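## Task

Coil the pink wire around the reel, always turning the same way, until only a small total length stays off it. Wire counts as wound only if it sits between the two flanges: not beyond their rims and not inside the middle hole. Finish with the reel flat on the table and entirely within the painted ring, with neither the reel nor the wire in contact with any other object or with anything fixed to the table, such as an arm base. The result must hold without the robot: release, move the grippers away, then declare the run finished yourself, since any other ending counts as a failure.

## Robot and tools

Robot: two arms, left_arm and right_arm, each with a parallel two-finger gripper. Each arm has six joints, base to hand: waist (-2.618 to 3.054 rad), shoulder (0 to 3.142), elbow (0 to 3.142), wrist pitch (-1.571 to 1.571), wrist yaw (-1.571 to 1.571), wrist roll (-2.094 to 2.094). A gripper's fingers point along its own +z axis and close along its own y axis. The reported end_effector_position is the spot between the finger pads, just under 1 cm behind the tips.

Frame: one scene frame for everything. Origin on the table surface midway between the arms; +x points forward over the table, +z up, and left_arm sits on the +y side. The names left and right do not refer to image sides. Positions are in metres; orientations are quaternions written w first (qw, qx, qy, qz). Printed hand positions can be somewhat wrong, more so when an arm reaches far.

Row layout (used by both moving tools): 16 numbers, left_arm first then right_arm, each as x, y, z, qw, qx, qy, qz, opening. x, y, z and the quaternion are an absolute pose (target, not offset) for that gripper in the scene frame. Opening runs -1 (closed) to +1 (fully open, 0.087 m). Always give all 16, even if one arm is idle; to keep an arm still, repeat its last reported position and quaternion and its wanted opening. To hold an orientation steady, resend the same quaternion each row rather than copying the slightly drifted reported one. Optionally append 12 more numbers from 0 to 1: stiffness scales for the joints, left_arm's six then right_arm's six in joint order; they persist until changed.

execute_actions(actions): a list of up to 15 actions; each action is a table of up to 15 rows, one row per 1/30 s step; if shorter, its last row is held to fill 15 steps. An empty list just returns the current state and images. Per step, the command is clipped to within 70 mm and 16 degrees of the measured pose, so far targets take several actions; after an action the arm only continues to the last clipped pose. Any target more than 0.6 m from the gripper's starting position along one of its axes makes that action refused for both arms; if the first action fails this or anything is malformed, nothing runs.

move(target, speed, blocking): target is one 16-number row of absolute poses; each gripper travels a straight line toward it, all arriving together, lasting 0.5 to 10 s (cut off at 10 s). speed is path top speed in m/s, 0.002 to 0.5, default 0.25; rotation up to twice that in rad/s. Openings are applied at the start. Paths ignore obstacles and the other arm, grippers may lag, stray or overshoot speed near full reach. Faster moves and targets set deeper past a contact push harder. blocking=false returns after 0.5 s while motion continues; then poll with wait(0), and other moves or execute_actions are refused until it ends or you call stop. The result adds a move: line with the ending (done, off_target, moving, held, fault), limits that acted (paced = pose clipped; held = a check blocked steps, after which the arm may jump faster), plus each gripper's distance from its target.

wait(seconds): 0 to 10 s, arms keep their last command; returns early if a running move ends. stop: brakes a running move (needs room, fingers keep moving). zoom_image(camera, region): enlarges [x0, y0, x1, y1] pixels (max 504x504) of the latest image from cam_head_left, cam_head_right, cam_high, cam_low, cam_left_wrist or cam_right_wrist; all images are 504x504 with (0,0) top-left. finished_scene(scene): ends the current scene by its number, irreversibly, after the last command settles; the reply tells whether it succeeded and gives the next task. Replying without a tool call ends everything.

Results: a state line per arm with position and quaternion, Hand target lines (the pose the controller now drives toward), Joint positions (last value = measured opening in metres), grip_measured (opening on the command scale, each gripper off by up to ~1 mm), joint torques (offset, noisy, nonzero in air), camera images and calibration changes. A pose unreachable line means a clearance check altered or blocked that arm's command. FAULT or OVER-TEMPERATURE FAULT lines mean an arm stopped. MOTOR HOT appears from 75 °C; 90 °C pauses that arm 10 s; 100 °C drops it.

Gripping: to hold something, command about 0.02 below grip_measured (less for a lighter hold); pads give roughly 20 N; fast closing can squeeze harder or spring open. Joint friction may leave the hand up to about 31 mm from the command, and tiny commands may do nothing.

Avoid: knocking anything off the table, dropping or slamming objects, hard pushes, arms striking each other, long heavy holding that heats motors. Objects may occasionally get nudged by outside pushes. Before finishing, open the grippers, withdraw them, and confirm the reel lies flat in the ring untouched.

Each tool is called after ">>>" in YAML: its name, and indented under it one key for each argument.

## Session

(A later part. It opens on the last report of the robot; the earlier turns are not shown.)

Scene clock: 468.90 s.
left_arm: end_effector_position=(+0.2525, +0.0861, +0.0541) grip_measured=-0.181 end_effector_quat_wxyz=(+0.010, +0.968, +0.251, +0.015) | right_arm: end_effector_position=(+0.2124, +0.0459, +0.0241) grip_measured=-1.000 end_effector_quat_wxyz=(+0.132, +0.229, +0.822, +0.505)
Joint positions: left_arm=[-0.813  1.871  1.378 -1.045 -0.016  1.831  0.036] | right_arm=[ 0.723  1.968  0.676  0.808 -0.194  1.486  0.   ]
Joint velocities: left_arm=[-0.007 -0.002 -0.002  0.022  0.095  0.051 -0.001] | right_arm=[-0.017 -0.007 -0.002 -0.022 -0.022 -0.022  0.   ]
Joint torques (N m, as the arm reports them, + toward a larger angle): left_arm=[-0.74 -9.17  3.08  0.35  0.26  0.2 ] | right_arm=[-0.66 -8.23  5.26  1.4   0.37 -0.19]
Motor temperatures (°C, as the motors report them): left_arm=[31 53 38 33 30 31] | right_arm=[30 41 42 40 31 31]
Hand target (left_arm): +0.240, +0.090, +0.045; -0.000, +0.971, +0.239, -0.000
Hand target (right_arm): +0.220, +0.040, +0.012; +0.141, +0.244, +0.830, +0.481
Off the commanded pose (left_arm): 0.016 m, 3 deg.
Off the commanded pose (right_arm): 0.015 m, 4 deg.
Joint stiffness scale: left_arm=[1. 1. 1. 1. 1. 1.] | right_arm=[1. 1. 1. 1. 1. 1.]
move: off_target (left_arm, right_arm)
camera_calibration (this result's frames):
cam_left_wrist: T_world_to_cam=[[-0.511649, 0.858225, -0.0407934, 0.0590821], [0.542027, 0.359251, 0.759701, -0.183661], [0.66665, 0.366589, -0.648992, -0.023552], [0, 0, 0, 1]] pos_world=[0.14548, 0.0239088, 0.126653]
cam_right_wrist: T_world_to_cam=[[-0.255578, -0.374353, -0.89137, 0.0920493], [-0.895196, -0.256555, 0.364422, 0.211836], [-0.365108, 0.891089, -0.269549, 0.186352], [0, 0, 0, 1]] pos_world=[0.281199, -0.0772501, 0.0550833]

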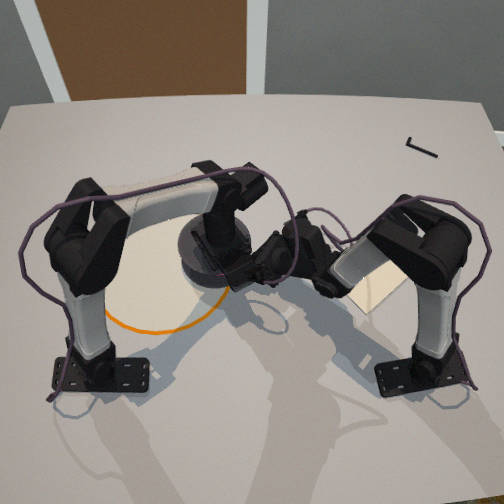

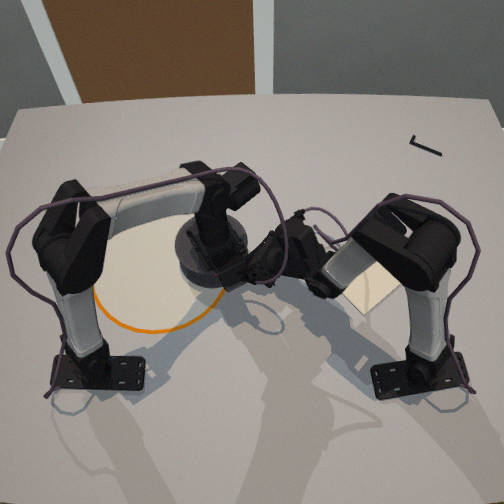

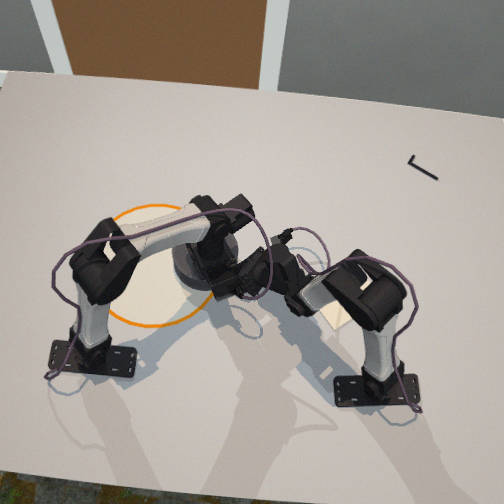

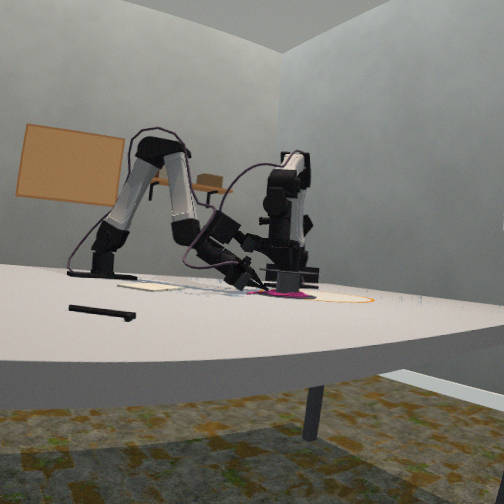

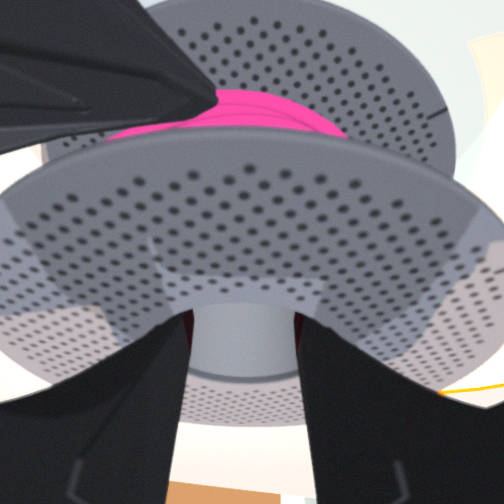

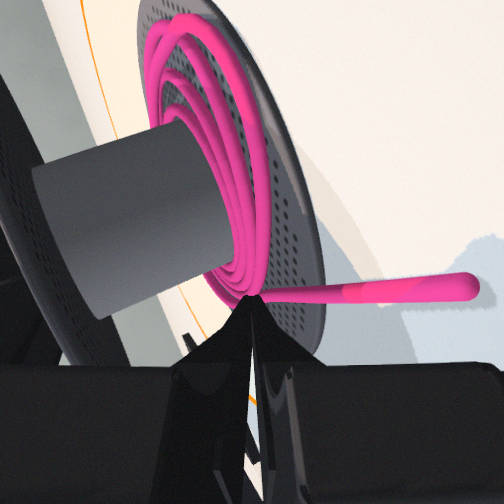

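>>> execute_actions:
  actions:
    - [[0.245,0.09,0.045,0,-0.971,-0.239,0,0.3,0.21,0.035,0.012,0.141,0.244,0.831,0.48,-1]]
    - [[0.245,0.09,0.05,0,-0.971,-0.239,0,-1,0.21,0.035,0.012,0.141,0.244,0.831,0.48,-1]]
    - [[0.245,0.09,0.05,0,-0.83,-0.558,0,-1,0.21,0.035,0.012,0.141,0.244,0.831,0.48,-1]]
    - [[0.245,0.09,0.05,0,-0.589,-0.808,0,-1,0.21,0.035,0.012,0.141,0.244,0.831,0.48,-1]]
    - [[0.245,0.09,0.05,0,-0.275,-0.962,0,-1,0.21,0.035,0.012,0.141,0.244,0.831,0.48,-1]]
    - [[0.245,0.09,0.05,0,0.071,-0.997,0,-1,0.21,0.035,0.012,0.141,0.244,0.831,0.48,-1]]
    - [[0.245,0.09,0.05,0,0.408,-0.913,0,-1,0.21,0.035,0.012,0.141,0.244,0.831,0.48,-1]]
    - [[0.245,0.09,0.05,0,0.66,-0.751,0,-1,0.21,0.035,0.012,0.141,0.244,0.831,0.48,-1]]
    - [[0.245,0.09,0.04,0,0.66,-0.751,0,-1,0.21,0.035,0.012,0.141,0.244,0.831,0.48,-1]]
    - [[0.245,0.09,0.04,0,0.66,-0.751,0,0.3,0.21,0.035,0.012,0.141,0.244,0.831,0.48,-1]]

>>> move:
  target: [0.243,0.095,0.045,0,-0.275,-0.962,0,0.3,0.21,0.035,0.012,0.141,0.244,0.831,0.48,-1]
  speed: 0.3

>>> move:
  target: [0.243,0.097,0.045,0,-0.971,-0.239,0,0.3,0.21,0.035,0.012,0.141,0.244,0.831,0.48,-1]
  speed: 0.3

Scene clock: 483.80 s.
left_arm: end_effector_position=(+0.2518, +0.0877, +0.0532) grip_measured=-0.228 end_effector_quat_wxyz=(+0.001, -0.661, +0.750, -0.016) | right_arm: end_effector_position=(+0.2197, +0.0413, +0.0205) grip_measured=-1.000 end_effector_quat_wxyz=(+0.146, +0.242, +0.822, +0.494)
Joint positions: left_arm=[-0.585  1.842  1.337 -1.034  0.007 -2.021  0.034] | right_arm=[ 0.719  1.968  0.676  0.798 -0.154  1.487  0.   ]
Joint velocities: left_arm=[-0.007 -0.002  0.012  0.051  0.022 -0.007  0.   ] | right_arm=[-0.027 -0.007 -0.007 -0.051 -0.051 -0.007  0.   ]
Joint torques (N m, as the arm reports them, + toward a larger angle): left_arm=[-0.69 -7.22  3.81  0.47 -0.11  0.05] | right_arm=[ 0.3  -9.86  2.61  1.69  0.1  -0.07]
Motor temperatures (°C, as the motors report them): left_arm=[31 54 38 33 30 31] | right_arm=[30 42 41 40 31 31]
Hand target (left_arm): +0.245, +0.090, +0.041; -0.000, -0.660, +0.751, -0.000
Hand target (right_arm): +0.210, +0.035, +0.012; +0.141, +0.244, +0.831, +0.480
Off the commanded pose (left_arm): 0.015 m, 2 deg.
Off the commanded pose (right_arm): 0.014 m, 2 deg.
Joint stiffness scale: left_arm=[1. 1. 1. 1. 1. 1.] | right_arm=[1. 1. 1. 1. 1. 1.]
camera_calibration (this result's frames):
cam_left_wrist: T_world_to_cam=[[0.995461, -0.0945311, 0.0110237, -0.241303], [-0.069913, -0.647751, 0.758638, 0.0592678], [-0.0645743, -0.755965, -0.651419, 0.258429], [0, 0, 0, 1]] pos_world=[0.261039, 0.210944, 0.126043]
cam_right_wrist: T_world_to_cam=[[-0.265239, -0.382081, -0.885247, 0.0913359], [-0.906783, -0.213206, 0.363714, 0.219248], [-0.327708, 0.899198, -0.289914, 0.183983], [0, 0, 0, 1]] pos_world=[0.283329, -0.0837947, 0.0544508]

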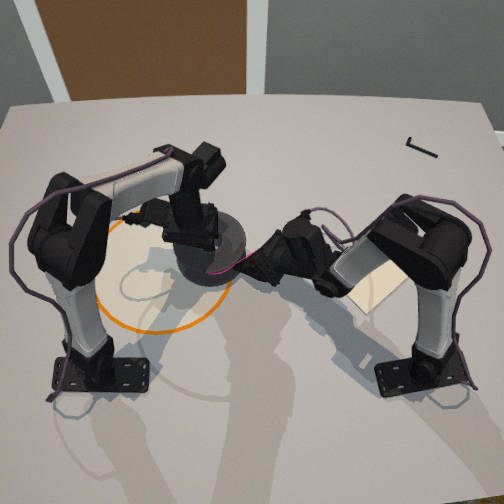

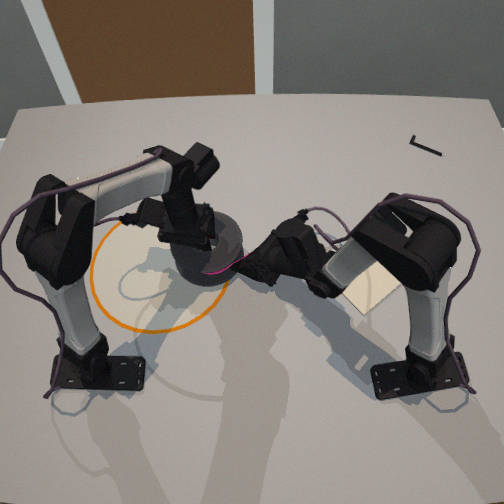

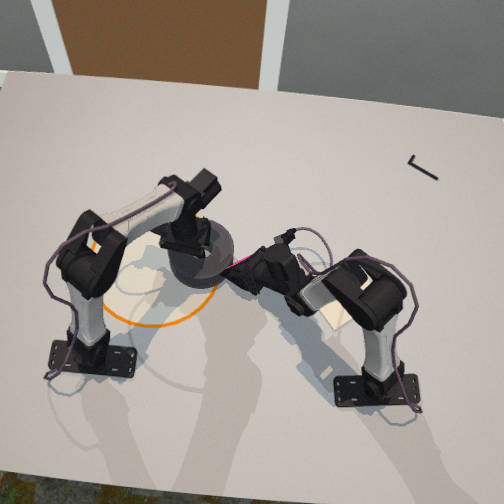

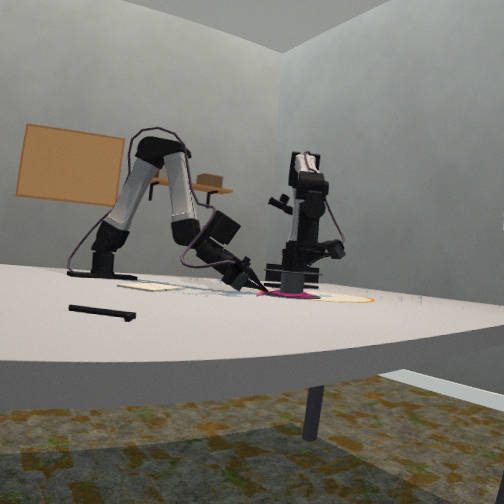

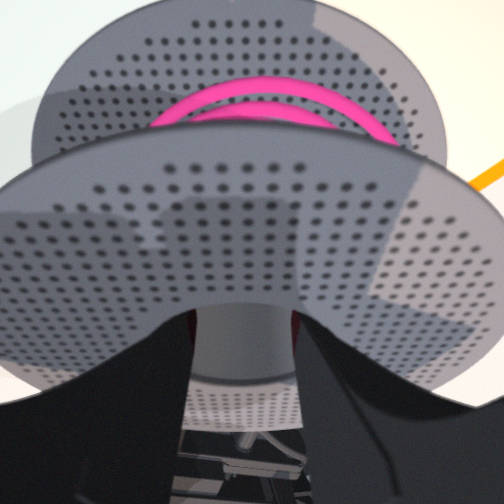

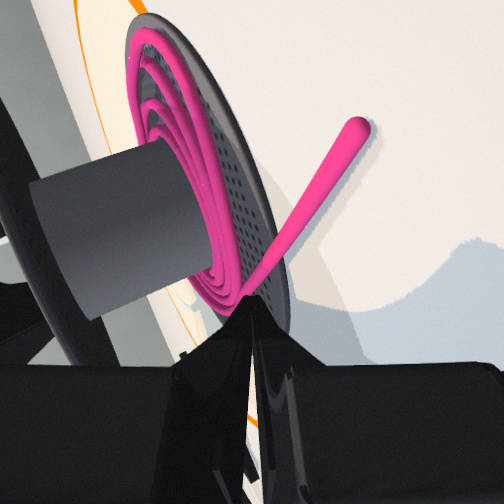

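Scene clock: 487.70 s.
left_arm: end_effector_position=(+0.2434, +0.0966, +0.0534) grip_measured=-0.190 end_effector_quat_wxyz=(+0.012, +0.261, +0.965, -0.008) | right_arm: end_effector_position=(+0.2184, +0.0417, +0.0206) grip_measured=-1.000 end_effector_quat_wxyz=(+0.143, +0.241, +0.823, +0.495)
Joint positions: left_arm=[-0.67   2.027  1.601 -1.117  0.005 -0.131  0.035] | right_arm=[ 0.719  1.968  0.676  0.797 -0.161  1.487  0.   ]
Joint velocities: left_arm=[ 0.007  0.002 -0.002 -0.007  0.037  0.022  0.   ] | right_arm=[ 0.012  0.007  0.002 -0.022 -0.007 -0.022  0.   ]
Joint torques (N m, as the arm reports them, + toward a larger angle): left_arm=[-0.83 -7.46  6.66  0.43 -0.02  0.26] | right_arm=[  0.38 -10.     2.65   1.65   0.2   -0.09]
Motor temperatures (°C, as the motors report them): left_arm=[31 53 38 33 30 31] | right_arm=[30 42 41 41 31 31]
Hand target (left_arm): +0.242, +0.095, +0.044; +0.000, +0.275, +0.962, -0.000
Hand target (right_arm): +0.210, +0.035, +0.012; +0.141, +0.244, +0.831, +0.480
Off the commanded pose (left_arm): 0.009 m, 2 deg.
Off the commanded pose (right_arm): 0.014 m, 2 deg.
Joint stiffness scale: left_arm=[1. 1. 1. 1. 1. 1.] | right_arm=[1. 1. 1. 1. 1. 1.]
move: off_target (right_arm)
camera_calibration (this result's frames):
cam_left_wrist: T_world_to_cam=[[-0.477435, -0.878661, -0.00339627, 0.202868], [-0.604644, 0.325734, 0.726844, 0.102161], [-0.637543, 0.349074, -0.686794, 0.299359], [0, 0, 0, 1]] pos_world=[0.349481, 0.0404762, 0.132032]
cam_right_wrist: T_world_to_cam=[[-0.265492, -0.382195, -0.885122, 0.0912971], [-0.904293, -0.219634, 0.36608, 0.217861], [-0.334317, 0.897601, -0.287306, 0.18466], [0, 0, 0, 1]] pos_world=[0.282984, -0.083008, 0.0541083]

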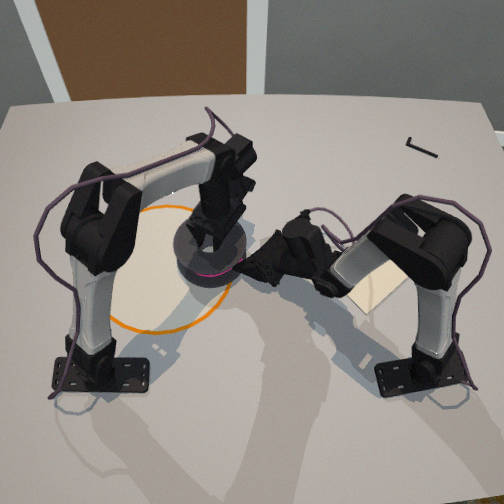

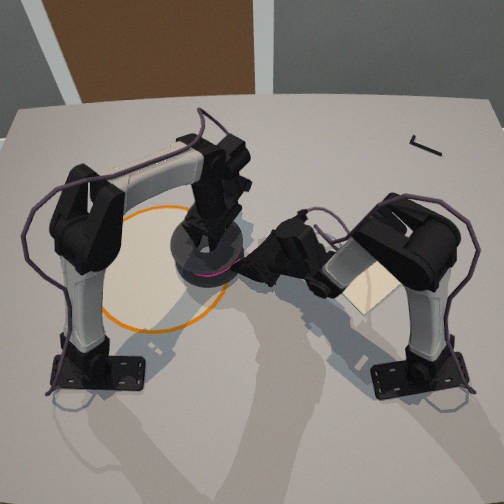

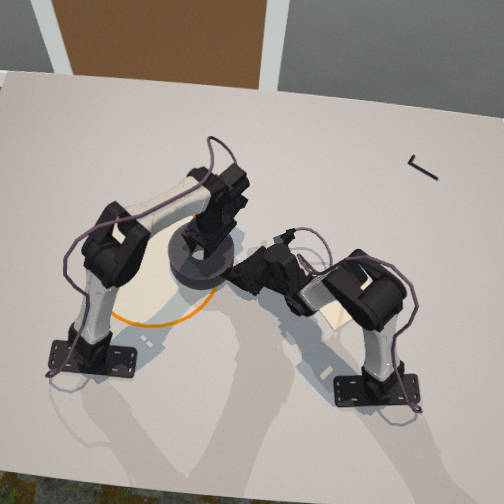

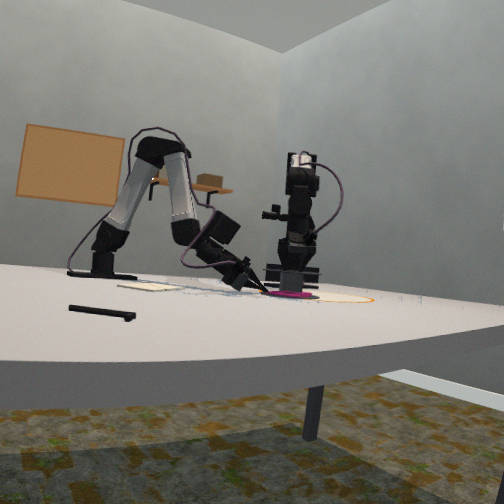

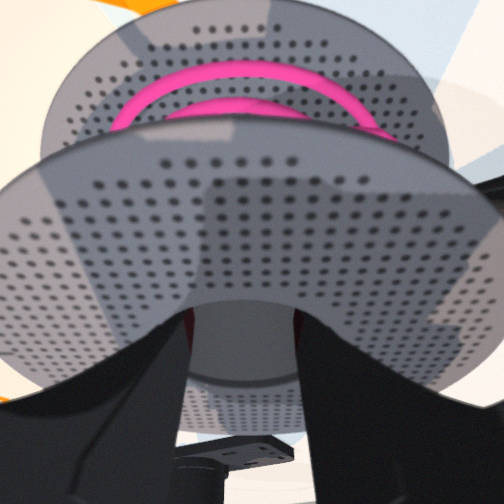

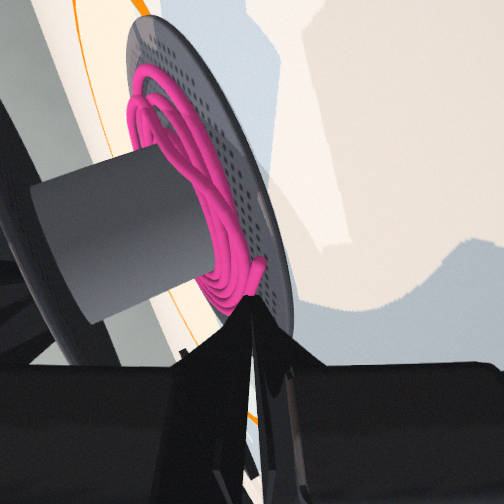

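Scene clock: 491.87 s.
left_arm: end_effector_position=(+0.2496, +0.0933, +0.0534) grip_measured=-0.187 end_effector_quat_wxyz=(+0.007, +0.969, +0.248, +0.005) | right_arm: end_effector_position=(+0.2190, +0.0416, +0.0206) grip_measured=-1.000 end_effector_quat_wxyz=(+0.145, +0.241, +0.822, +0.495)
Joint positions: left_arm=[-0.797  1.858  1.361 -1.057 -0.002  1.852  0.036] | right_arm=[ 0.719  1.968  0.676  0.797 -0.158  1.487  0.   ]
Joint velocities: left_arm=[ 0.002  0.002  0.002  0.022  0.007  0.095 -0.001] | right_arm=[ 0.007  0.007 -0.002  0.007  0.022 -0.037  0.   ]
Joint torques (N m, as the arm reports them, + toward a larger angle): left_arm=[-0.38 -8.85  3.23  0.47  0.11  0.23] | right_arm=[ 0.47 -9.92  2.58  1.67  0.15 -0.08]
Motor temperatures (°C, as the motors report them): left_arm=[31 54 38 33 30 31] | right_arm=[30 43 41 41 31 31]
Hand target (left_arm): +0.243, +0.097, +0.045; -0.000, +0.971, +0.239, -0.001
Hand target (right_arm): +0.210, +0.035, +0.012; +0.141, +0.244, +0.831, +0.480
Off the commanded pose (left_arm): 0.011 m, 1 deg.
Off the commanded pose (right_arm): 0.014 m, 2 deg.
Joint stiffness scale: left_arm=[1. 1. 1. 1. 1. 1.] | right_arm=[1. 1. 1. 1. 1. 1.]
move: off_target (left_arm, right_arm)
camera_calibration (this result's frames):
cam_left_wrist: T_world_to_cam=[[-0.507484, 0.861169, -0.0291103, 0.0494441], [0.559741, 0.355162, 0.748699, -0.187613], [0.655096, 0.363658, -0.662271, -0.0208135], [0, 0, 0, 1]] pos_world=[0.143742, 0.0316223, 0.128121]
cam_right_wrist: T_world_to_cam=[[-0.265349, -0.382108, -0.885202, 0.0913188], [-0.905363, -0.216945, 0.365039, 0.218451], [-0.331525, 0.898292, -0.288381, 0.184373], [0, 0, 0, 1]] pos_world=[0.283133, -0.0833354, 0.054262]

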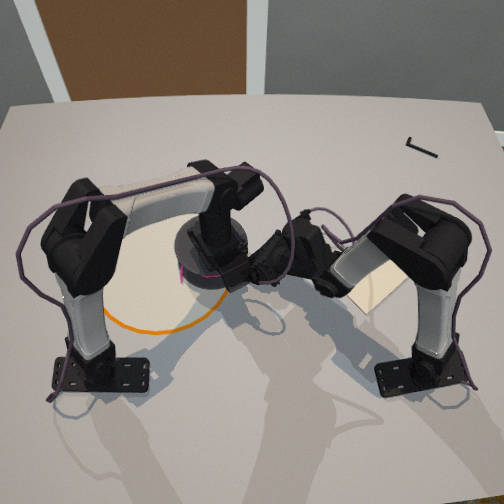

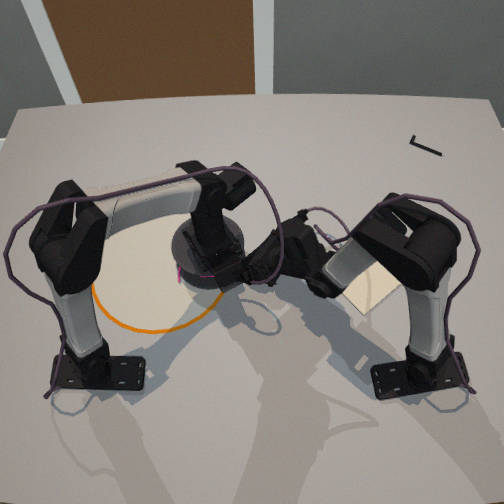

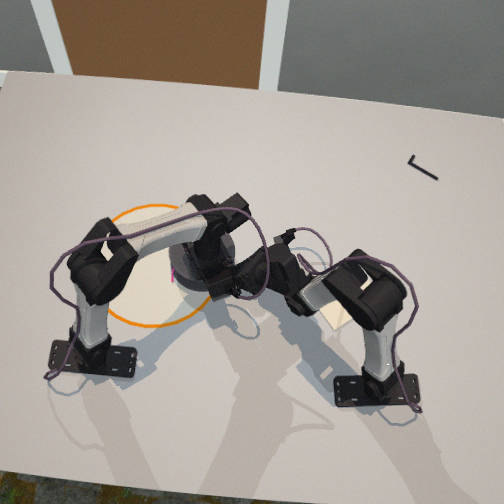

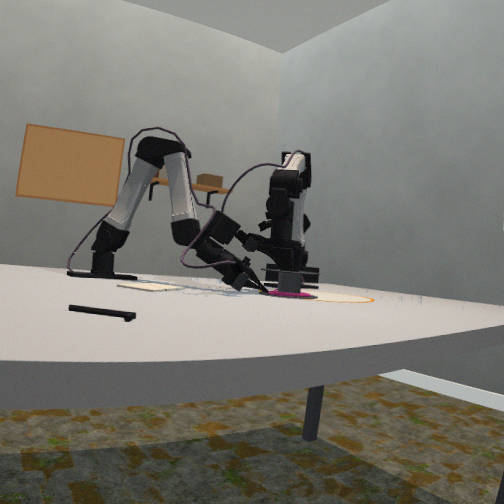

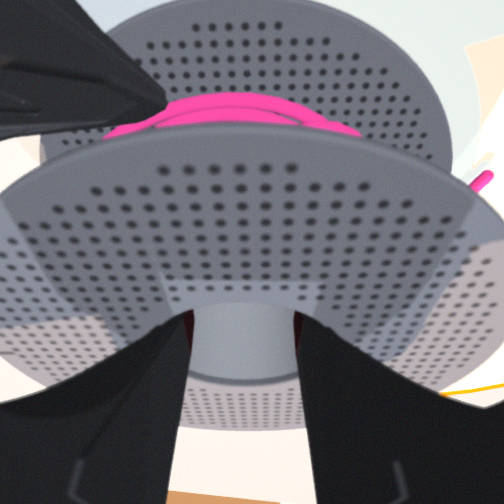

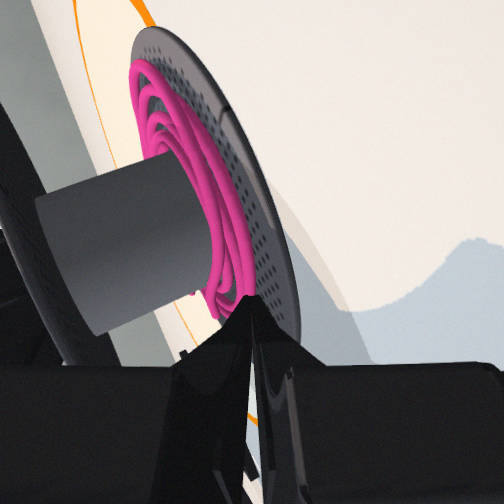

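Only a short end sticks out. Sliding the reel to the ring centre and releasing.

>>> move:
  target: [0.225,0.21,0.045,0,-0.942,-0.335,0,0.3,0.16,-0.06,0.05,0.141,0.244,0.831,0.48,-1]
  speed: 0.15

>>> execute_actions:
  actions:
    - [[0.228,0.207,0.05,0,-0.942,-0.335,0,-1,0.15,-0.15,0.15,0.141,0.244,0.831,0.48,-1]]
    - [[0.228,0.207,0.12,0,-0.942,-0.335,0,-1,0.15,-0.15,0.15,0.141,0.244,0.831,0.48,-1]]
    - [[0.228,0.207,0.2,0,-0.77,-0.638,0,-1,0.15,-0.15,0.15,0.141,0.244,0.831,0.48,-1]]
    - [[0.2,0.32,0.25,0,-0.505,-0.863,0,-1,0.15,-0.15,0.15,0.141,0.244,0.831,0.48,-1]]
    - [[0.15,0.45,0.25,0,-0.178,-0.984,0,-1,0.15,-0.15,0.15,0.141,0.244,0.831,0.48,-1]]
    - [[0.15,0.45,0.25,0,0.17,-0.985,0,-1,0.15,-0.15,0.15,0.141,0.244,0.831,0.48,-1]]

Scene clock: 501.47 s.
left_arm: end_effector_position=(+0.2301, +0.2034, +0.0533) grip_measured=-0.187 end_effector_quat_wxyz=(+0.007, +0.942, +0.336, +0.005) | right_arm: end_effector_position=(+0.1625, -0.0525, +0.0534) grip_measured=-1.000 end_effector_quat_wxyz=(+0.143, +0.242, +0.828, +0.485)
Joint positions: left_arm=[-0.559  1.575  1.034 -1.013  0.001  1.908  0.036] | right_arm=[ 0.613  1.454  0.304  0.622 -0.246  1.427  0.   ]
Joint velocities: left_arm=[ 0.012 -0.002 -0.007 -0.066 -0.007  0.007 -0.001] | right_arm=[-0.002 -0.022 -0.022 -0.066 -0.037  0.125  0.   ]
Joint torques (N m, as the arm reports them, + toward a larger angle): left_arm=[ 0.81 -6.4   3.15  0.47  0.07  0.21] | right_arm=[-1.13 -6.34  3.84  1.66  0.04 -0.16]
Motor temperatures (°C, as the motors report them): left_arm=[31 54 37 33 30 31] | right_arm=[30 43 40 42 31 31]
Hand target (left_arm): +0.225, +0.210, +0.046; +0.000, +0.942, +0.335, +0.001
Hand target (right_arm): +0.159, -0.059, +0.050; +0.142, +0.244, +0.831, +0.480
Off the commanded pose (left_arm): 0.012 m, 1 deg.
Off the commanded pose (right_arm): 0.009 m, 1 deg.
Joint stiffness scale: left_arm=[1. 1. 1. 1. 1. 1.] | right_arm=[1. 1. 1. 1. 1. 1.]
move: off_target (left_arm)
camera_calibration (this result's frames):
cam_left_wrist: T_world_to_cam=[[-0.655818, 0.75435, -0.0293042, 0.000617398], [0.486849, 0.452287, 0.747271, -0.218648], [0.576958, 0.475807, -0.663873, -0.0529101], [0, 0, 0, 1]] pos_world=[0.13738, 0.123601, 0.128282]
cam_right_wrist: T_world_to_cam=[[-0.273894, -0.400447, -0.874428, 0.0692999], [-0.901872, -0.208881, 0.378148, 0.13409], [-0.33408, 0.892194, -0.303941, 0.26052], [0, 0, 0, 1]] pos_world=[0.226948, -0.176675, 0.0890744]

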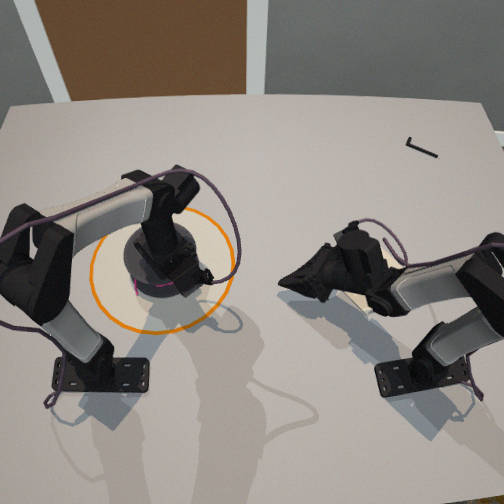

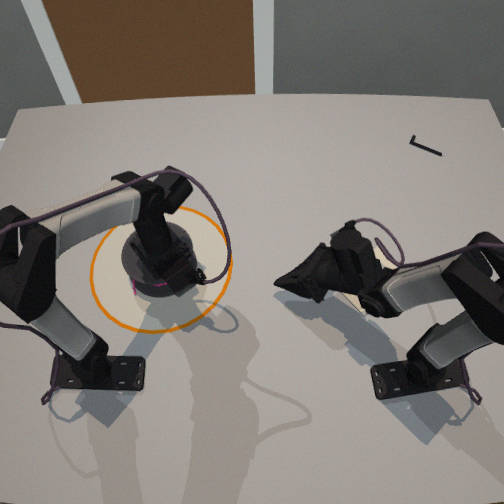

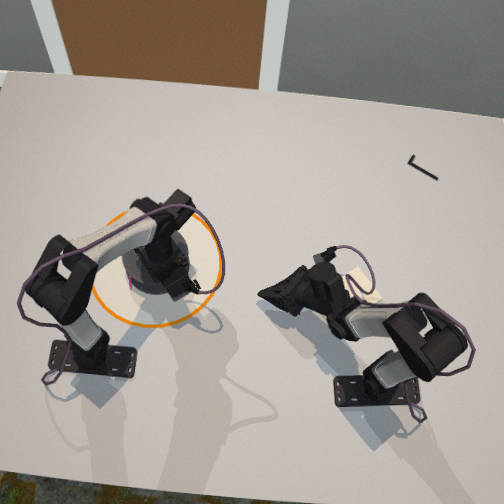

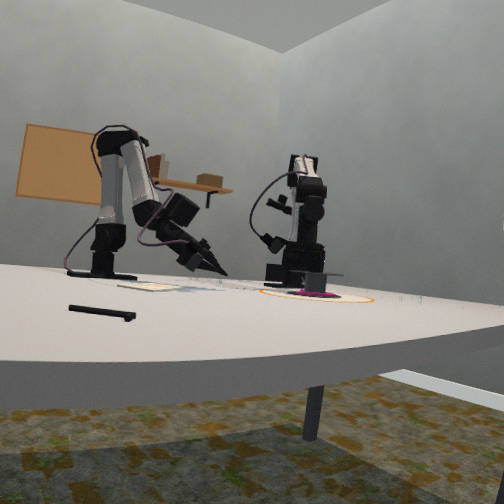

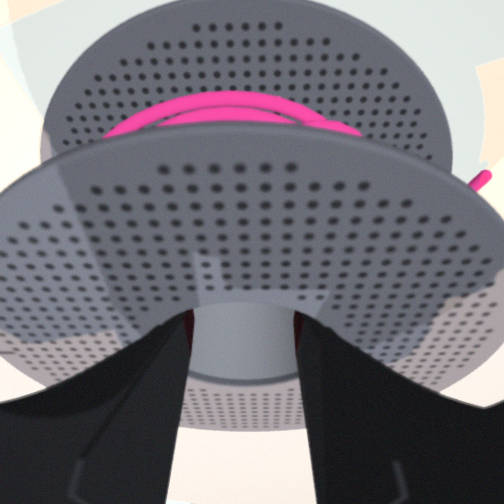

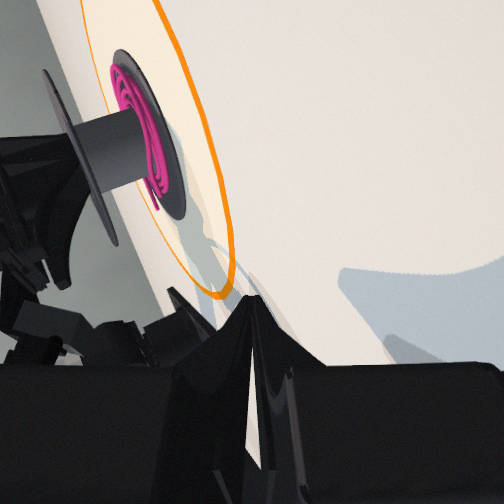

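Scene clock: 504.47 s.
left_arm: end_effector_position=(+0.1456, +0.4503, +0.2457) grip_measured=-1.000 end_effector_quat_wxyz=(+0.111, -0.093, +0.986, +0.080) | right_arm: end_effector_position=(+0.1455, -0.1493, +0.1435) grip_measured=-1.000 end_effector_quat_wxyz=(+0.138, +0.245, +0.832, +0.479)
Joint positions: left_arm=[ 0.54   1.38   1.649 -1.569 -0.047  0.367  0.   ] | right_arm=[ 0.176  0.81   0.46  -0.311 -0.609  1.158  0.   ]
Joint velocities: left_arm=[ 0.149  0.002  0.017  0.007  0.11  -0.637  0.   ] | right_arm=[-0.017 -0.012  0.002 -0.037  0.066 -0.037  0.   ]
Joint torques (N m, as the arm reports them, + toward a larger angle): left_arm=[ 0.67 -2.81  7.54  0.89  0.14  0.08] | right_arm=[-0.93  0.03  8.94  1.61 -0.18 -0.21]
Motor temperatures (°C, as the motors report them): left_arm=[31 53 38 33 30 31] | right_arm=[30 43 41 42 31 31]
Hand target (left_arm): +0.150, +0.451, +0.249; +0.122, -0.148, +0.979, +0.073
Hand target (right_arm): +0.150, -0.150, +0.150; +0.141, +0.244, +0.831, +0.480
Off the commanded pose (left_arm): 0.006 m, 18 deg; orientation clipped at the last step of the last action.
Off the commanded pose (right_arm): 0.008 m, 0 deg.
Joint stiffness scale: left_arm=[1. 1. 1. 1. 1. 1.] | right_arm=[1. 1. 1. 1. 1. 1.]
joint sent to its limit (left arm) — the command would take joint 4 (wrist pitch) past its lower limit, so that joint was sent only as far as its limit.
camera_calibration (this result's frames):
cam_left_wrist: T_world_to_cam=[[0.233963, -0.961628, -0.143291, 0.435785], [-0.783885, -0.27376, 0.557296, 0.125719], [-0.575139, -0.0180628, -0.817856, 0.434057], [0, 0, 0, 1]] pos_world=[0.246235, 0.46132, 0.347377]
cam_right_wrist: T_world_to_cam=[[-0.286935, -0.40939, -0.866065, 0.104043], [-0.895953, -0.205271, 0.393869, 0.0619259], [-0.339024, 0.888968, -0.307894, 0.369465], [0, 0, 0, 1]] pos_world=[0.210594, -0.273136, 0.179473]

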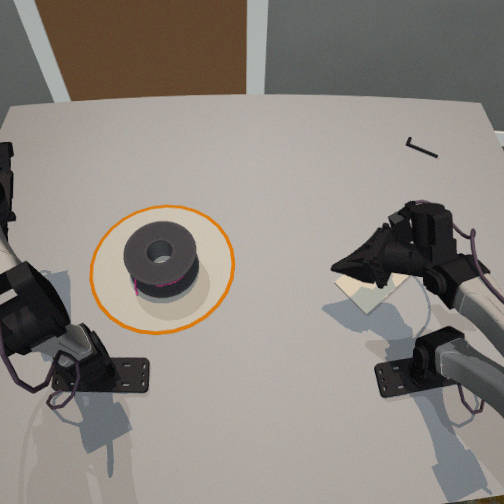

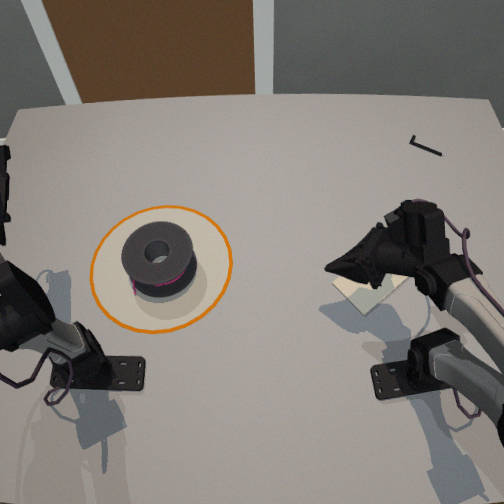

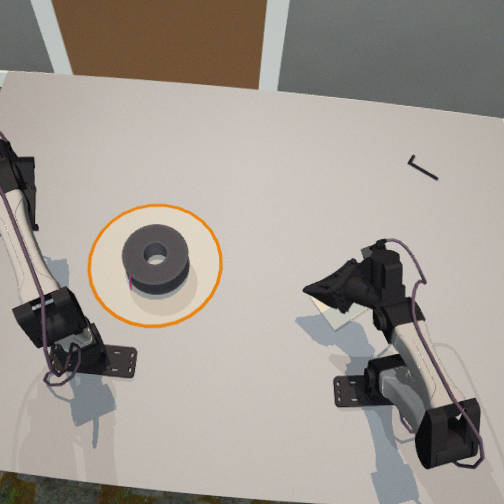

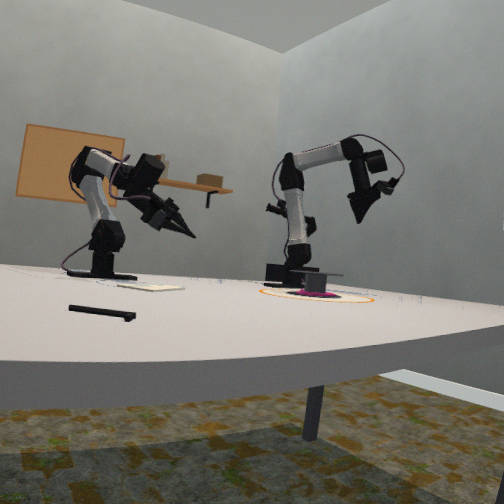

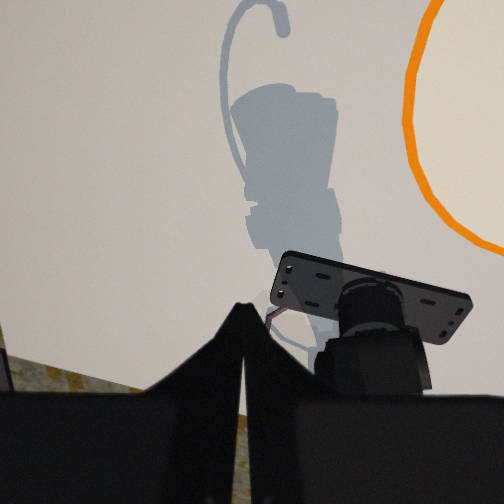

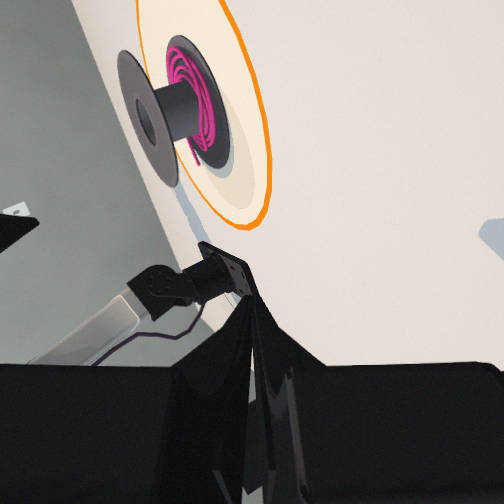

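>>> finished_scene:
  scene: 1

The scene is finished: the task was done.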